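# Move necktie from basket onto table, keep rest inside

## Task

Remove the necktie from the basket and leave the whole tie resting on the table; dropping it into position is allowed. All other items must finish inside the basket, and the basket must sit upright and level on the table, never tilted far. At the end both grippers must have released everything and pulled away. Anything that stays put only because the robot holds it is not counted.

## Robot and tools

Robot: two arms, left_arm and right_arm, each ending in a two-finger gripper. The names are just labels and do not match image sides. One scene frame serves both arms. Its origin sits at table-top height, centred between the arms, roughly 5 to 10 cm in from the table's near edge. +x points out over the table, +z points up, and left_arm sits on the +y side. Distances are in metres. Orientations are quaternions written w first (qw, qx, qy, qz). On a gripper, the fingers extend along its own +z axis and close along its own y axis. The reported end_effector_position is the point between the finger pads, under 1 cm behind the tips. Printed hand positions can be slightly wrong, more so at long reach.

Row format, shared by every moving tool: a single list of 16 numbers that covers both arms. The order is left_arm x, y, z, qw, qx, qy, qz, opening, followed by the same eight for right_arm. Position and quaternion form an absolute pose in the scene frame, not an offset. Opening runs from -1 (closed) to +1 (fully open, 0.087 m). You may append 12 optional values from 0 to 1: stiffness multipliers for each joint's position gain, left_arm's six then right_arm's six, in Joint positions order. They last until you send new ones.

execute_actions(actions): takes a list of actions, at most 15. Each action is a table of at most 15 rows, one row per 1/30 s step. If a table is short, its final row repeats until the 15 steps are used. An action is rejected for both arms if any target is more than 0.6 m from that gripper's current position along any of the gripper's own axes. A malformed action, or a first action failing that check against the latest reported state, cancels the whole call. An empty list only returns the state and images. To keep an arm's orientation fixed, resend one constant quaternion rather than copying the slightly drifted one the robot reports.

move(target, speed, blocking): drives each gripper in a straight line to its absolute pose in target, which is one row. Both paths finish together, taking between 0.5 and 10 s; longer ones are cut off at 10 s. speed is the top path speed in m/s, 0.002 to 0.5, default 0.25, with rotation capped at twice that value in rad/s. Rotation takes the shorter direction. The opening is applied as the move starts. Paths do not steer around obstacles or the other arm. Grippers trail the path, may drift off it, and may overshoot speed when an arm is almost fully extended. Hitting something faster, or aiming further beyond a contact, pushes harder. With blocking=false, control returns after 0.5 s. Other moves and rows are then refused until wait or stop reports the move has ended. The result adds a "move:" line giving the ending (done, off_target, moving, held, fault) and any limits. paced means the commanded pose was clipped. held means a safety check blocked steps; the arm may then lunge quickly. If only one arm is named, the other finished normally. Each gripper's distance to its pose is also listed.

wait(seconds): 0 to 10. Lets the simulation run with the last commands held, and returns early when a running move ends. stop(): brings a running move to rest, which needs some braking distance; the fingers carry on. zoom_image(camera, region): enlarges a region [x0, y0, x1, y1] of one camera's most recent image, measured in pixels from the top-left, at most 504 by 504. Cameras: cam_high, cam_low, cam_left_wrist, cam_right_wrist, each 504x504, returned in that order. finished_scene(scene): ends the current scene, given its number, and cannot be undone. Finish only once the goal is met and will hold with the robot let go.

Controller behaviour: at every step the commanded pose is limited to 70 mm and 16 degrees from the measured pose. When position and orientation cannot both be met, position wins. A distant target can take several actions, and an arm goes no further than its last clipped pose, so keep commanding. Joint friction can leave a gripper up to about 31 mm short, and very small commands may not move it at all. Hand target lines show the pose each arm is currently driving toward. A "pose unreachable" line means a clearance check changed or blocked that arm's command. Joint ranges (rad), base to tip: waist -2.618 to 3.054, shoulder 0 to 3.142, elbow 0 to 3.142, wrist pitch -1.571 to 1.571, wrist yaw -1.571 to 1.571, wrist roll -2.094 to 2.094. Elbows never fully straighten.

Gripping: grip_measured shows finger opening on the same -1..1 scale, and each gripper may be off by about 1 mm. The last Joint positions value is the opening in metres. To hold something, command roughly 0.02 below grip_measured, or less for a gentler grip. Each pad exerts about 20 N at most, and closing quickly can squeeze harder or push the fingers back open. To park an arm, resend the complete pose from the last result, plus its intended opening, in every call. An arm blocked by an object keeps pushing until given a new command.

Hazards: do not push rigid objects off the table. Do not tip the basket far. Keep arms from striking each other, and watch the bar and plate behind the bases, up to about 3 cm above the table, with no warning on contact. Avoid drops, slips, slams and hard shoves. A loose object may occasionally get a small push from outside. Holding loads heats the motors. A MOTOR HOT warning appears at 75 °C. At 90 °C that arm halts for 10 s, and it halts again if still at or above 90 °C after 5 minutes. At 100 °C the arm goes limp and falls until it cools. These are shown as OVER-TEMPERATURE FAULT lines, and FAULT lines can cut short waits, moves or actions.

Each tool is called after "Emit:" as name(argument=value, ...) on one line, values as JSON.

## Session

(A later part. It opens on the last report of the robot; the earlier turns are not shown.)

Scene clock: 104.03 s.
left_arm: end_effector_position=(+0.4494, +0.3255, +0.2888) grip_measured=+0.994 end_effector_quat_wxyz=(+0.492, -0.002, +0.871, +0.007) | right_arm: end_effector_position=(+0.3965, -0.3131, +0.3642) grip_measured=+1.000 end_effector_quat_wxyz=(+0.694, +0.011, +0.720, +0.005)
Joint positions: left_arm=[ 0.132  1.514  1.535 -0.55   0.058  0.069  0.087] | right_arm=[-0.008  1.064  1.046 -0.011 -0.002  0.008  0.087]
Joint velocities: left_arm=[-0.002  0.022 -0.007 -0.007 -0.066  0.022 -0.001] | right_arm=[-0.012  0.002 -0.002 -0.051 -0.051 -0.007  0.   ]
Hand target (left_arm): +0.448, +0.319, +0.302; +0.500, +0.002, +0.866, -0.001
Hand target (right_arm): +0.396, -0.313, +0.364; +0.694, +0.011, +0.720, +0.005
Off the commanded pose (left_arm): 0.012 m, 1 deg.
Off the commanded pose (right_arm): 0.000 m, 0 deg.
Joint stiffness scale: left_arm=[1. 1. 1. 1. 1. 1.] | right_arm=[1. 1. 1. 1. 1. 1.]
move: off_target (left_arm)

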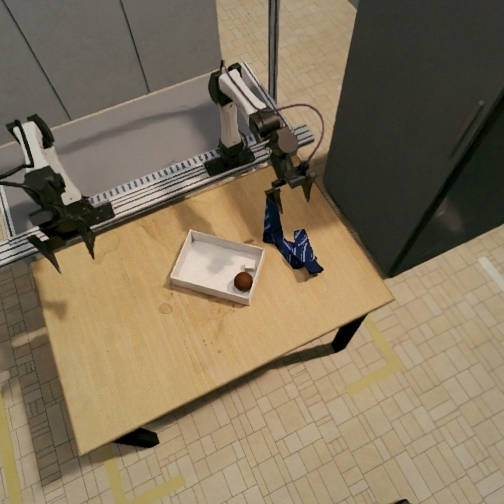

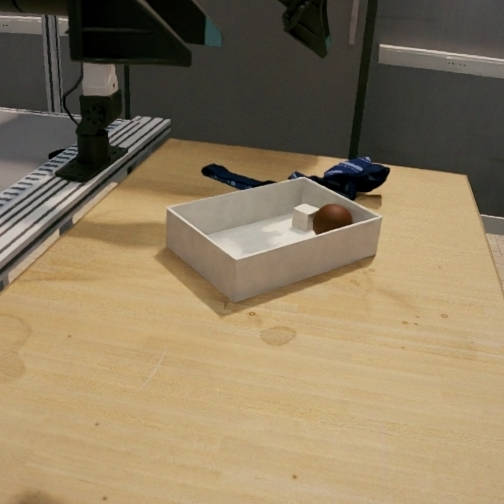

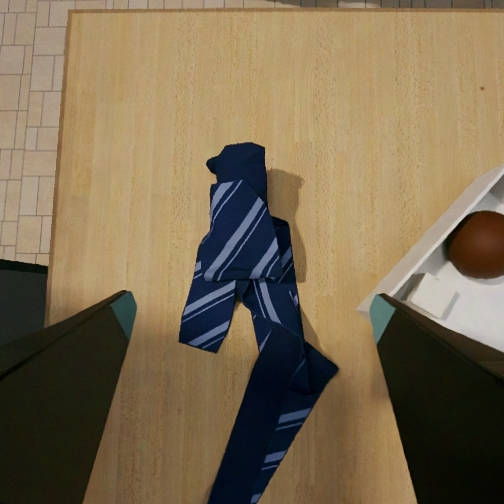

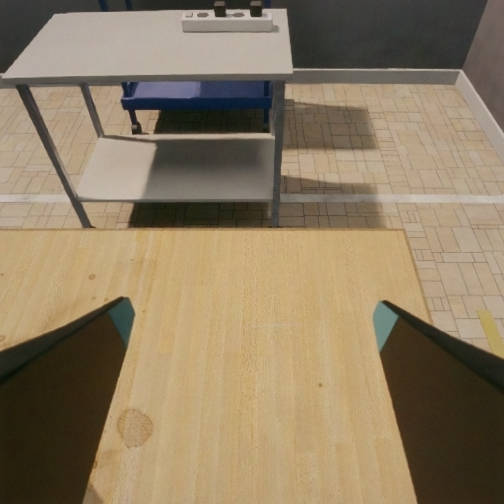

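Emit:
zoom_image(camera="cam_high", region=[230,180,350,300])

Emit:
zoom_image(camera="cam_low", region=[190,130,410,230])

Region (230, 180, 350, 300) of cam_high's 504x504 image, scaled by 4.200, with more detail than that image has.

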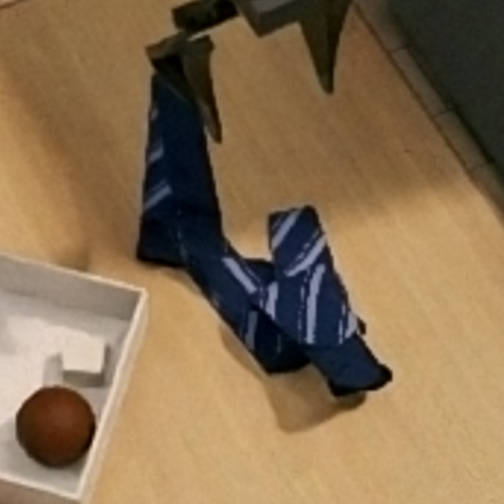

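Region (190, 130, 410, 230) of cam_low's 504x504 image, scaled by 2.291, with more detail than that image has; it fills the top 229 rows of this view, and the rest is white.

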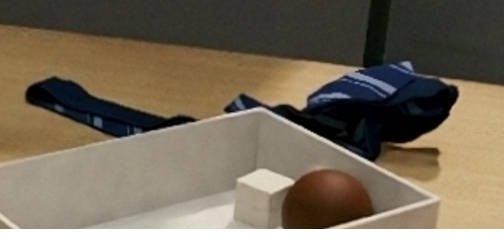

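Emit:
wait(seconds=2)

Emit:
zoom_image(camera="cam_low", region=[250,130,410,230])

Scene clock: 114.67 s.
left_arm: end_effector_position=(+0.4491, +0.3254, +0.2885) grip_measured=+0.994 end_effector_quat_wxyz=(+0.491, -0.002, +0.871, +0.006) | right_arm: end_effector_position=(+0.3965, -0.3131, +0.3642) grip_measured=+1.000 end_effector_quat_wxyz=(+0.694, +0.011, +0.720, +0.005)
Joint positions: left_arm=[ 0.132  1.514  1.535 -0.552  0.058  0.069  0.087] | right_arm=[-0.008  1.064  1.046 -0.011 -0.002  0.008  0.087]
Joint velocities: left_arm=[-0.012 -0.012 -0.002  0.007 -0.022  0.066 -0.   ] | right_arm=[-0.007  0.002 -0.012 -0.022  0.066 -0.081  0.   ]
Hand target (left_arm): +0.448, +0.319, +0.302; +0.500, +0.002, +0.866, -0.001
Hand target (right_arm): +0.396, -0.313, +0.364; +0.694, +0.011, +0.720, +0.005
Off the commanded pose (left_arm): 0.013 m, 1 deg.
Off the commanded pose (right_arm): 0.000 m, 0 deg.
Joint stiffness scale: left_arm=[1. 1. 1. 1. 1. 1.] | right_arm=[1. 1. 1. 1. 1. 1.]
wait: 2.00 s; at rest from the start

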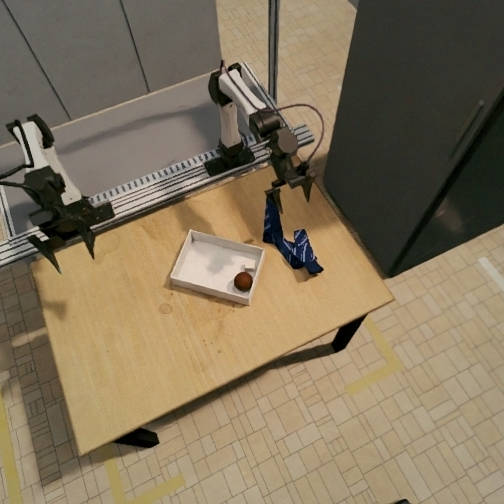

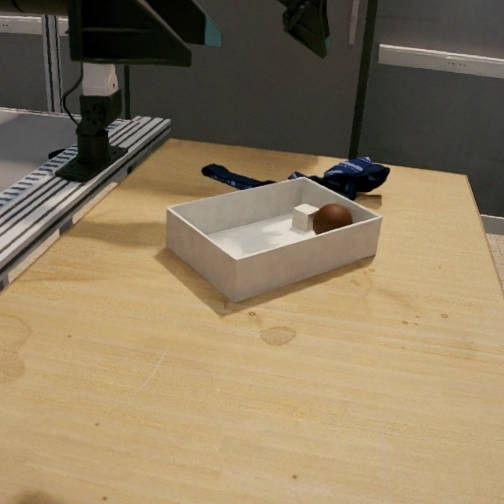

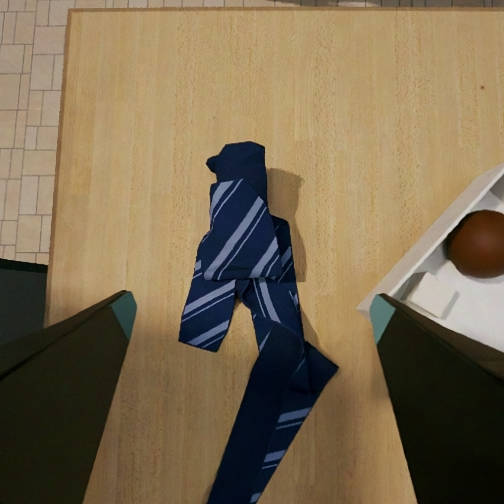

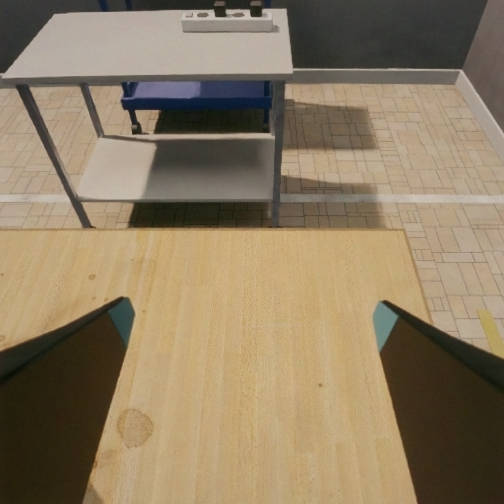

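Region (250, 130, 410, 230) of cam_low's 504x504 image, scaled by 3.150, with more detail than that image has; it fills the top 315 rows of this view, and the rest is white.

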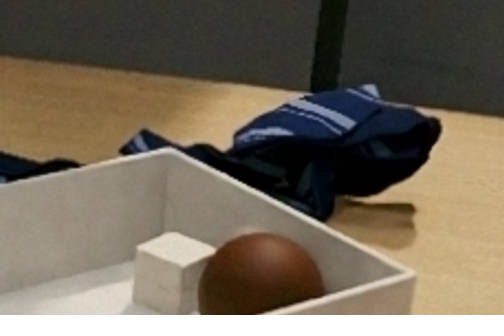

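Emit:
move(target=[0.56,0.335,0.10,0.34,0,0.94,0,0.7,0.3965,-0.3131,0.3642,0.694,0.011,0.72,0.005,1], speed=0.2)

Scene clock: 128.73 s.
left_arm: end_effector_position=(+0.5597, +0.3333, +0.0935) grip_measured=+0.700 end_effector_quat_wxyz=(+0.340, -0.003, +0.940, -0.005) | right_arm: end_effector_position=(+0.3965, -0.3131, +0.3642) grip_measured=+1.000 end_effector_quat_wxyz=(+0.694, +0.011, +0.720, +0.005)
Joint positions: left_arm=[ 0.132  2.199  1.865 -0.53   0.052  0.077  0.074] | right_arm=[-0.008  1.064  1.046 -0.011 -0.002  0.008  0.087]
Joint velocities: left_arm=[-0.002 -0.007  0.002  0.007  0.022  0.007 -0.   ] | right_arm=[-0.012  0.017  0.002  0.037 -0.022 -0.037  0.   ]
Hand target (left_arm): +0.561, +0.336, +0.098; +0.340, -0.002, +0.940, +0.000
Hand target (right_arm): +0.396, -0.313, +0.364; +0.694, +0.011, +0.720, +0.005
Off the commanded pose (left_arm): 0.007 m, 1 deg.
Off the commanded pose (right_arm): 0.000 m, 0 deg.
Joint stiffness scale: left_arm=[1. 1. 1. 1. 1. 1.] | right_arm=[1. 1. 1. 1. 1. 1.]
move: done

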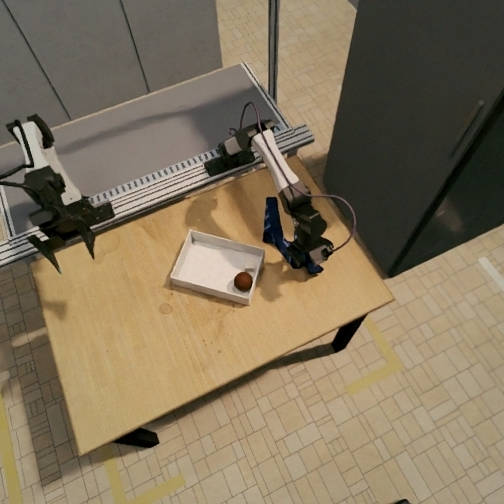

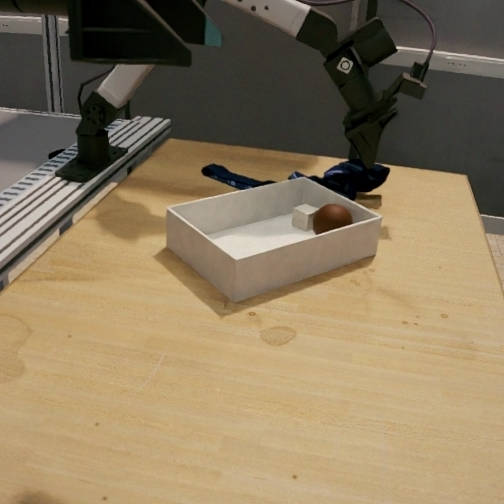

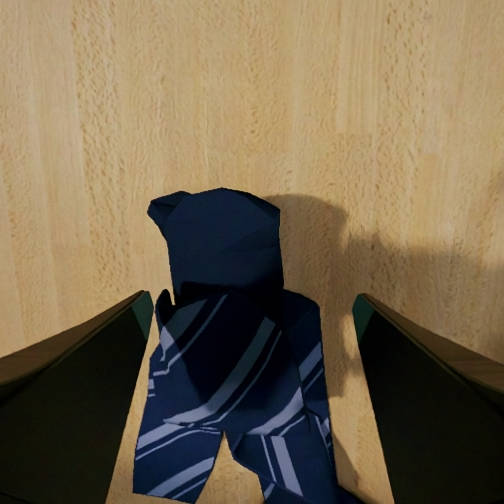

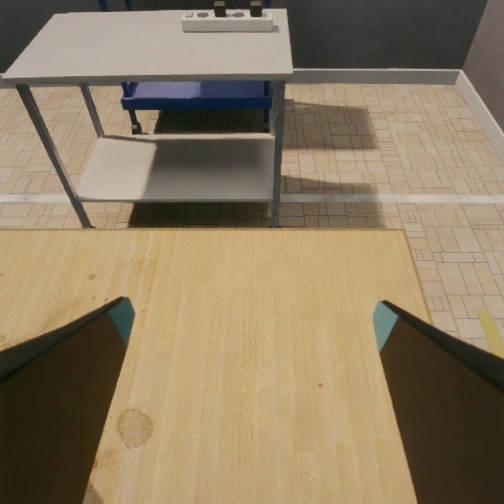

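Emit:
move(target=[0.59,0.345,0.03,0.34,0,0.94,0,0.7,0.3965,-0.3131,0.3642,0.694,0.011,0.72,0.005,1], speed=0.07)

Emit:
execute_actions(actions=[[[0.59,0.345,0.03,0.34,0,0.94,0,0.2,0.3965,-0.3131,0.3642,0.694,0.011,0.72,0.005,1]],[[0.59,0.345,0.03,0.34,0,0.94,0,-0.3,0.3965,-0.3131,0.3642,0.694,0.011,0.72,0.005,1]],[[0.59,0.345,0.03,0.34,0,0.94,0,-0.7,0.3965,-0.3131,0.3642,0.694,0.011,0.72,0.005,1]],[[0.59,0.345,0.03,0.34,0,0.94,0,-0.9,0.3965,-0.3131,0.3642,0.694,0.011,0.72,0.005,1]]])

Scene clock: 138.33 s.
left_arm: end_effector_position=(+0.5822, +0.3415, +0.0275) grip_measured=+0.700 end_effector_quat_wxyz=(+0.331, -0.001, +0.944, -0.001) | right_arm: end_effector_position=(+0.3965, -0.3131, +0.3642) grip_measured=+1.000 end_effector_quat_wxyz=(+0.694, +0.011, +0.720, +0.005)
Joint positions: left_arm=[ 0.144  2.369  1.901 -0.416  0.051  0.093  0.074] | right_arm=[-0.008  1.064  1.046 -0.011 -0.002  0.008  0.087]
Joint velocities: left_arm=[-0.007 -0.007 -0.007 -0.022  0.081 -0.081 -0.   ] | right_arm=[ 0.002 -0.012  0.007  0.051 -0.051 -0.007  0.   ]
Hand target (left_arm): +0.590, +0.345, +0.030; +0.341, +0.000, +0.940, +0.000
Hand target (right_arm): +0.396, -0.313, +0.364; +0.694, +0.011, +0.720, +0.005
Off the commanded pose (left_arm): 0.009 m, 1 deg.
Off the commanded pose (right_arm): 0.000 m, 0 deg.
Joint stiffness scale: left_arm=[1. 1. 1. 1. 1. 1.] | right_arm=[1. 1. 1. 1. 1. 1.]
move: done

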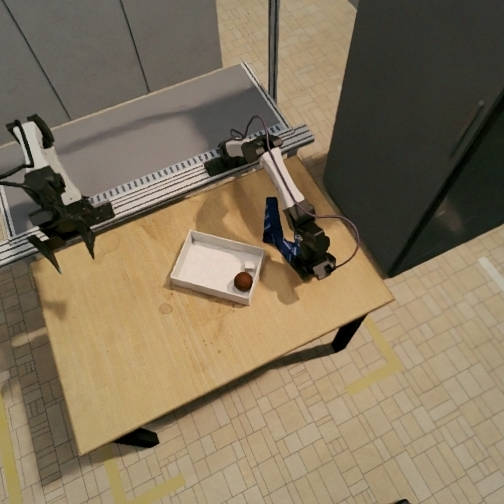

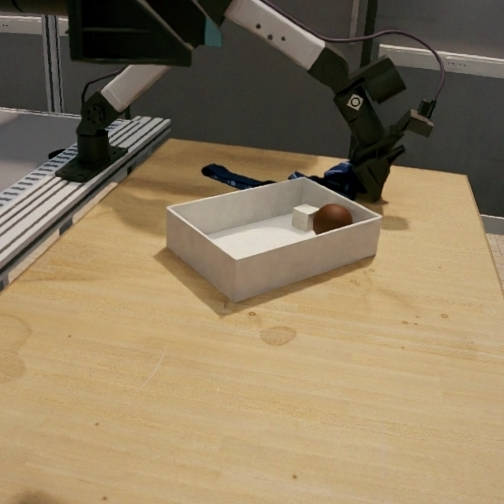

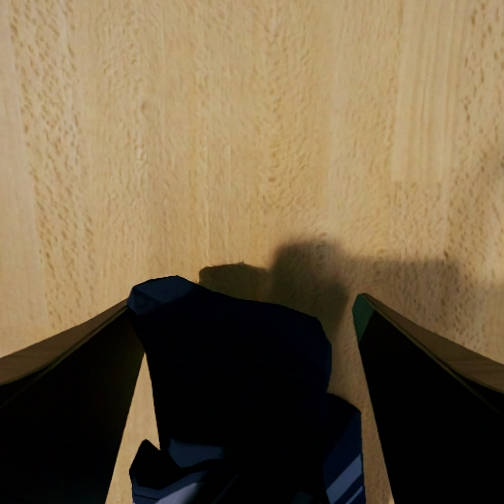

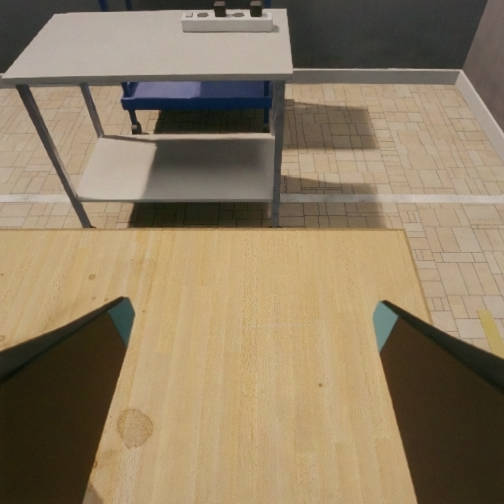

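Scene clock: 140.33 s.
left_arm: end_effector_position=(+0.5822, +0.3416, +0.0275) grip_measured=-0.596 end_effector_quat_wxyz=(+0.331, -0.001, +0.944, -0.001) | right_arm: end_effector_position=(+0.3965, -0.3131, +0.3642) grip_measured=+1.000 end_effector_quat_wxyz=(+0.694, +0.011, +0.720, +0.005)
Joint positions: left_arm=[ 0.144  2.369  1.901 -0.416  0.051  0.094  0.018] | right_arm=[-0.008  1.064  1.046 -0.011 -0.002  0.008  0.087]
Joint velocities: left_arm=[-0.007  0.012  0.007 -0.051 -0.037  0.066  0.001] | right_arm=[ 0.007 -0.007  0.002  0.022 -0.11   0.007  0.   ]
Hand target (left_arm): +0.590, +0.345, +0.030; +0.340, +0.000, +0.940, +0.000
Hand target (right_arm): +0.396, -0.313, +0.364; +0.694, +0.011, +0.720, +0.005
Off the commanded pose (left_arm): 0.009 m, 1 deg.
Off the commanded pose (right_arm): 0.000 m, 0 deg.
Joint stiffness scale: left_arm=[1. 1. 1. 1. 1. 1.] | right_arm=[1. 1. 1. 1. 1. 1.]

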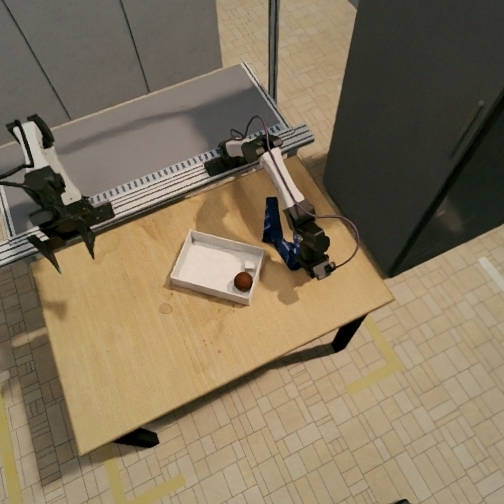

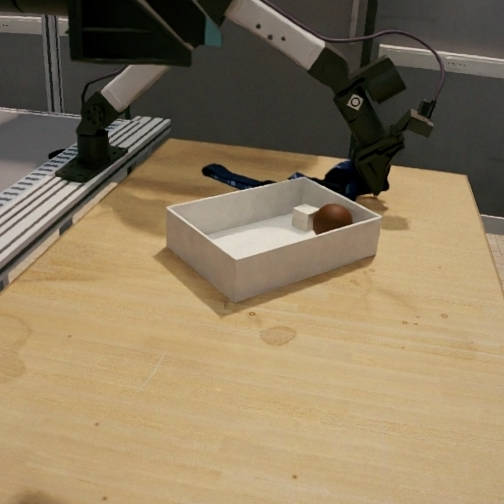

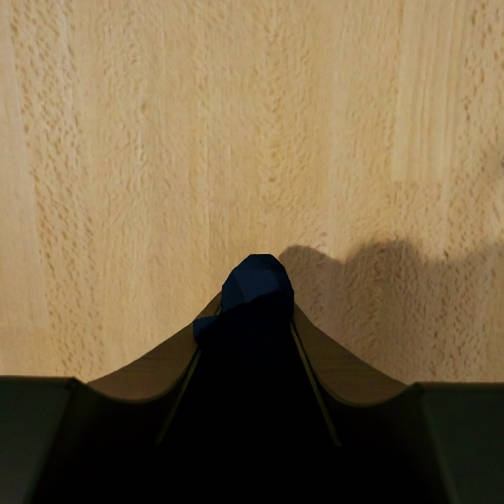

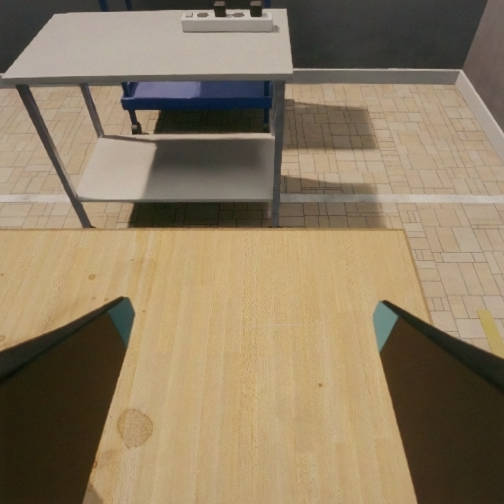

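Got it. Pull outward with more tilt.

Emit:
move(target=[0.70,0.33,0.05,0.5,0,0.866,0,-0.75,0.3965,-0.3131,0.3642,0.694,0.011,0.72,0.005,1], speed=0.07)

Scene clock: 145.43 s.
left_arm: end_effector_position=(+0.6910, +0.3415, +0.0513) grip_measured=-0.596 end_effector_quat_wxyz=(+0.492, -0.003, +0.871, +0.007) | right_arm: end_effector_position=(+0.3965, -0.3131, +0.3642) grip_measured=+1.000 end_effector_quat_wxyz=(+0.694, +0.011, +0.720, +0.005)
Joint positions: left_arm=[ 0.128  2.597  2.189 -0.121  0.051  0.067  0.018] | right_arm=[-0.008  1.064  1.046 -0.011 -0.002  0.008  0.087]
Joint velocities: left_arm=[-0.007 -0.012  0.012 -0.022 -0.022 -0.007  0.   ] | right_arm=[ 0.022 -0.022 -0.002  0.051 -0.007 -0.037  0.   ]
Hand target (left_arm): +0.698, +0.331, +0.052; +0.500, +0.002, +0.866, -0.001
Hand target (right_arm): +0.396, -0.313, +0.364; +0.694, +0.011, +0.720, +0.005
Off the commanded pose (left_arm): 0.015 m, 1 deg.
Off the commanded pose (right_arm): 0.000 m, 0 deg.
Joint stiffness scale: left_arm=[1. 1. 1. 1. 1. 1.] | right_arm=[1. 1. 1. 1. 1. 1.]
move: off_target (left_arm)

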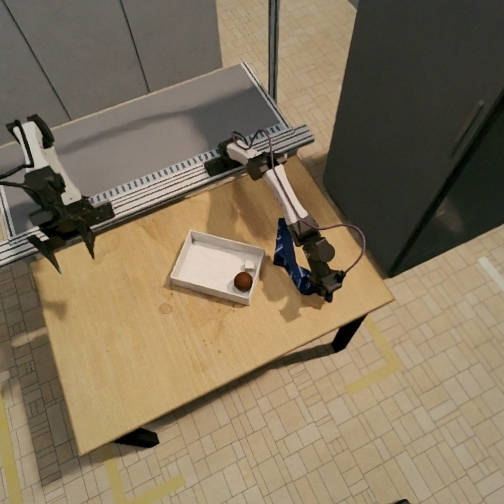

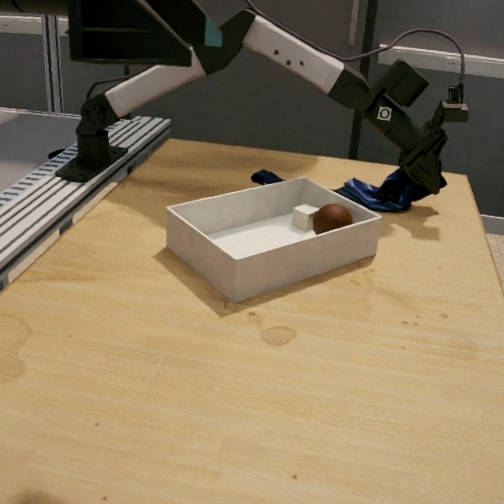

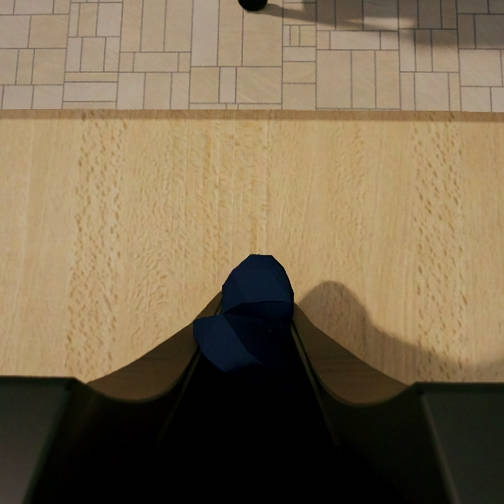

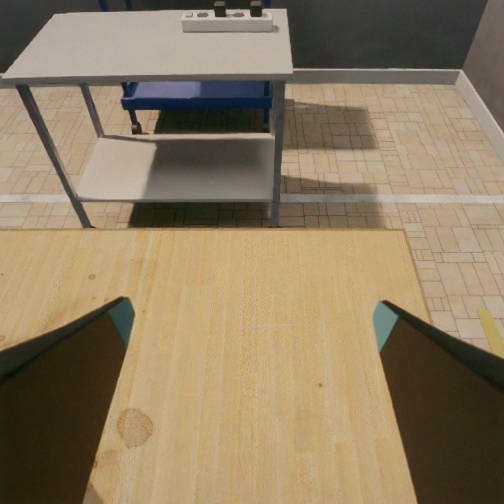

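Emit:
execute_actions(actions=[[[0.69,0.335,0.035,0.5,0,0.866,0,-0.3,0.3965,-0.3131,0.3642,0.694,0.011,0.72,0.005,1]],[[0.69,0.335,0.035,0.5,0,0.866,0,0.4,0.3965,-0.3131,0.3642,0.694,0.011,0.72,0.005,1]],[[0.69,0.335,0.035,0.5,0,0.866,0,1,0.3965,-0.3131,0.3642,0.694,0.011,0.72,0.005,1]]])

Emit:
move(target=[0.55,0.33,0.28,0.55,0,0.835,0,1,0.3965,-0.3131,0.3642,0.694,0.011,0.72,0.005,1], speed=0.2)

Emit:
zoom_image(camera="cam_low", region=[240,130,470,250])

Scene clock: 154.57 s.
left_arm: end_effector_position=(+0.6945, +0.3411, +0.0474) grip_measured=+0.994 end_effector_quat_wxyz=(+0.508, -0.002, +0.861, +0.007) | right_arm: end_effector_position=(+0.3965, -0.3131, +0.3642) grip_measured=+1.000 end_effector_quat_wxyz=(+0.694, +0.011, +0.720, +0.005)
Joint positions: left_arm=[ 0.128  2.595  2.139 -0.035  0.055  0.066  0.087] | right_arm=[-0.008  1.064  1.046 -0.011 -0.002  0.008  0.087]
Joint velocities: left_arm=[-0.012 -0.027  0.012 -0.022 -0.125 -0.022  0.   ] | right_arm=[-0.012 -0.012  0.002 -0.037  0.037  0.037  0.   ]
Hand target (left_arm): +0.690, +0.335, +0.035; +0.500, -0.000, +0.866, +0.000
Hand target (right_arm): +0.396, -0.313, +0.364; +0.694, +0.011, +0.720, +0.005
Off the commanded pose (left_arm): 0.014 m, 1 deg.
Off the commanded pose (right_arm): 0.000 m, 0 deg.
Joint stiffness scale: left_arm=[1. 1. 1. 1. 1. 1.] | right_arm=[1. 1. 1. 1. 1. 1.]

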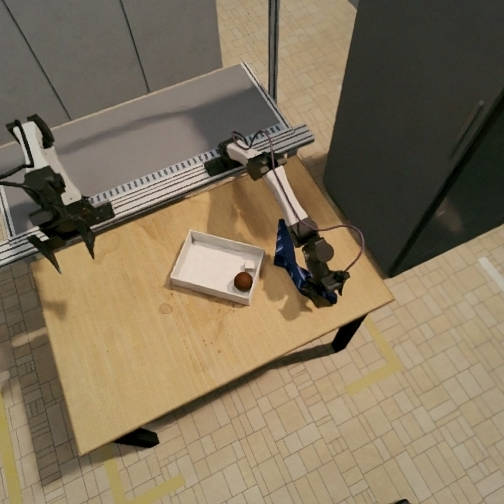

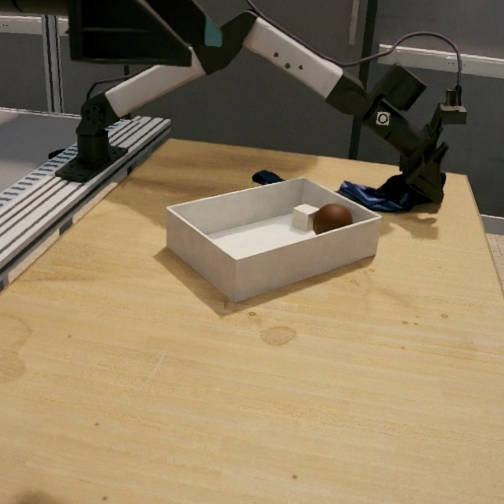

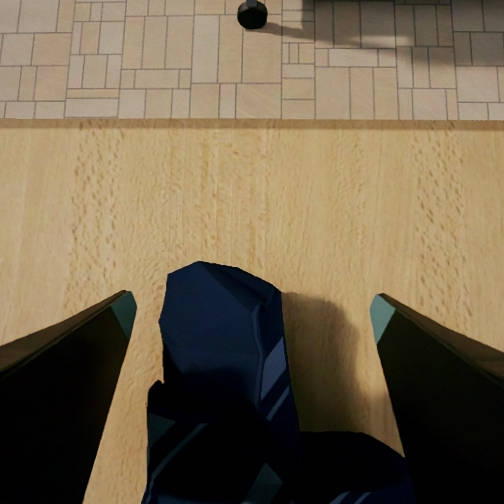

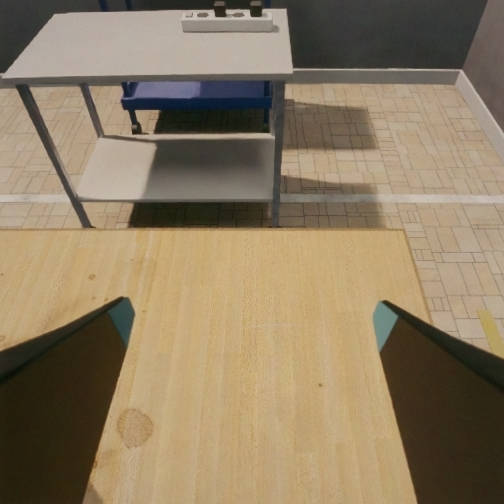

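Scene clock: 156.57 s.
left_arm: end_effector_position=(+0.5548, +0.3310, +0.2913) grip_measured=+0.994 end_effector_quat_wxyz=(+0.563, +0.001, +0.826, +0.007) | right_arm: end_effector_position=(+0.3965, -0.3131, +0.3642) grip_measured=+1.000 end_effector_quat_wxyz=(+0.694, +0.011, +0.720, +0.005)
Joint positions: left_arm=[ 0.128  1.804  1.726 -0.283  0.067  0.061  0.087] | right_arm=[-0.008  1.064  1.046 -0.011 -0.002  0.008  0.087]
Joint velocities: left_arm=[ 0.007  0.017 -0.017  0.095  0.037  0.007  0.001] | right_arm=[-0.002 -0.007  0.012  0.066 -0.066 -0.007  0.   ]
Hand target (left_arm): +0.550, +0.328, +0.281; +0.550, +0.001, +0.835, -0.000
Hand target (right_arm): +0.396, -0.313, +0.364; +0.694, +0.011, +0.720, +0.005
Off the commanded pose (left_arm): 0.012 m, 2 deg.
Off the commanded pose (right_arm): 0.000 m, 0 deg.
Joint stiffness scale: left_arm=[1. 1. 1. 1. 1. 1.] | right_arm=[1. 1. 1. 1. 1. 1.]
move: off_target (left_arm)

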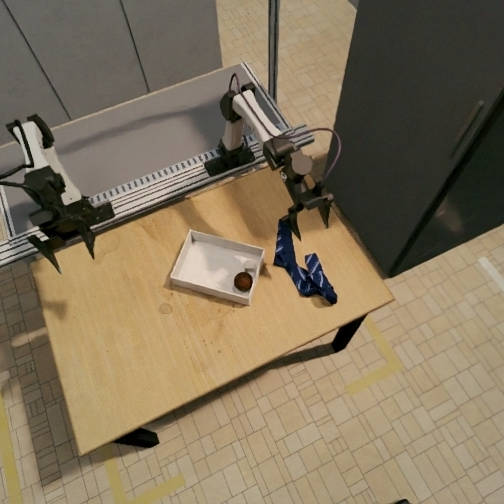

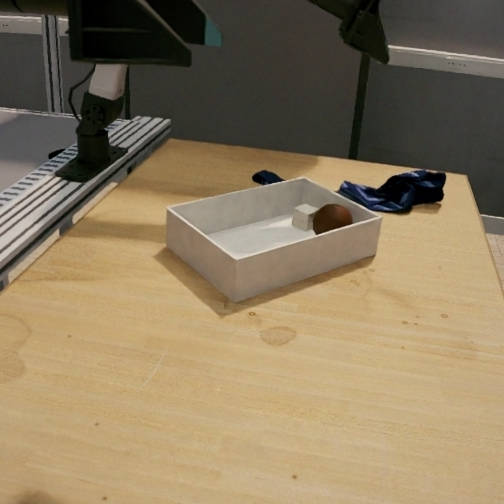

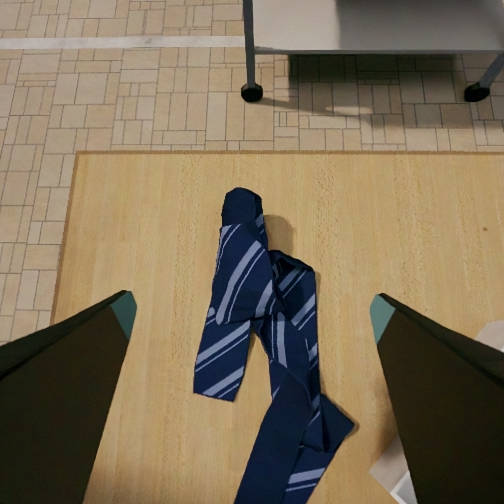

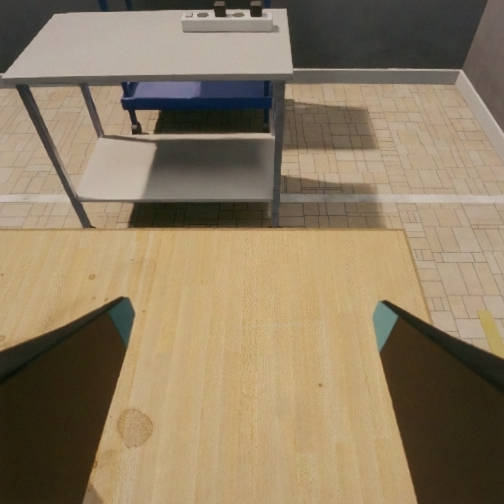

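Region (240, 130, 470, 250) of cam_low's 504x504 image, scaled by 2.191, with more detail than that image has; it fills the top 263 rows of this view, and the rest is white.

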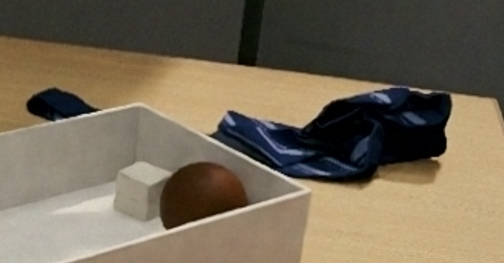

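Emit:
finished_scene(scene=2)

The scene is finished: the task was done.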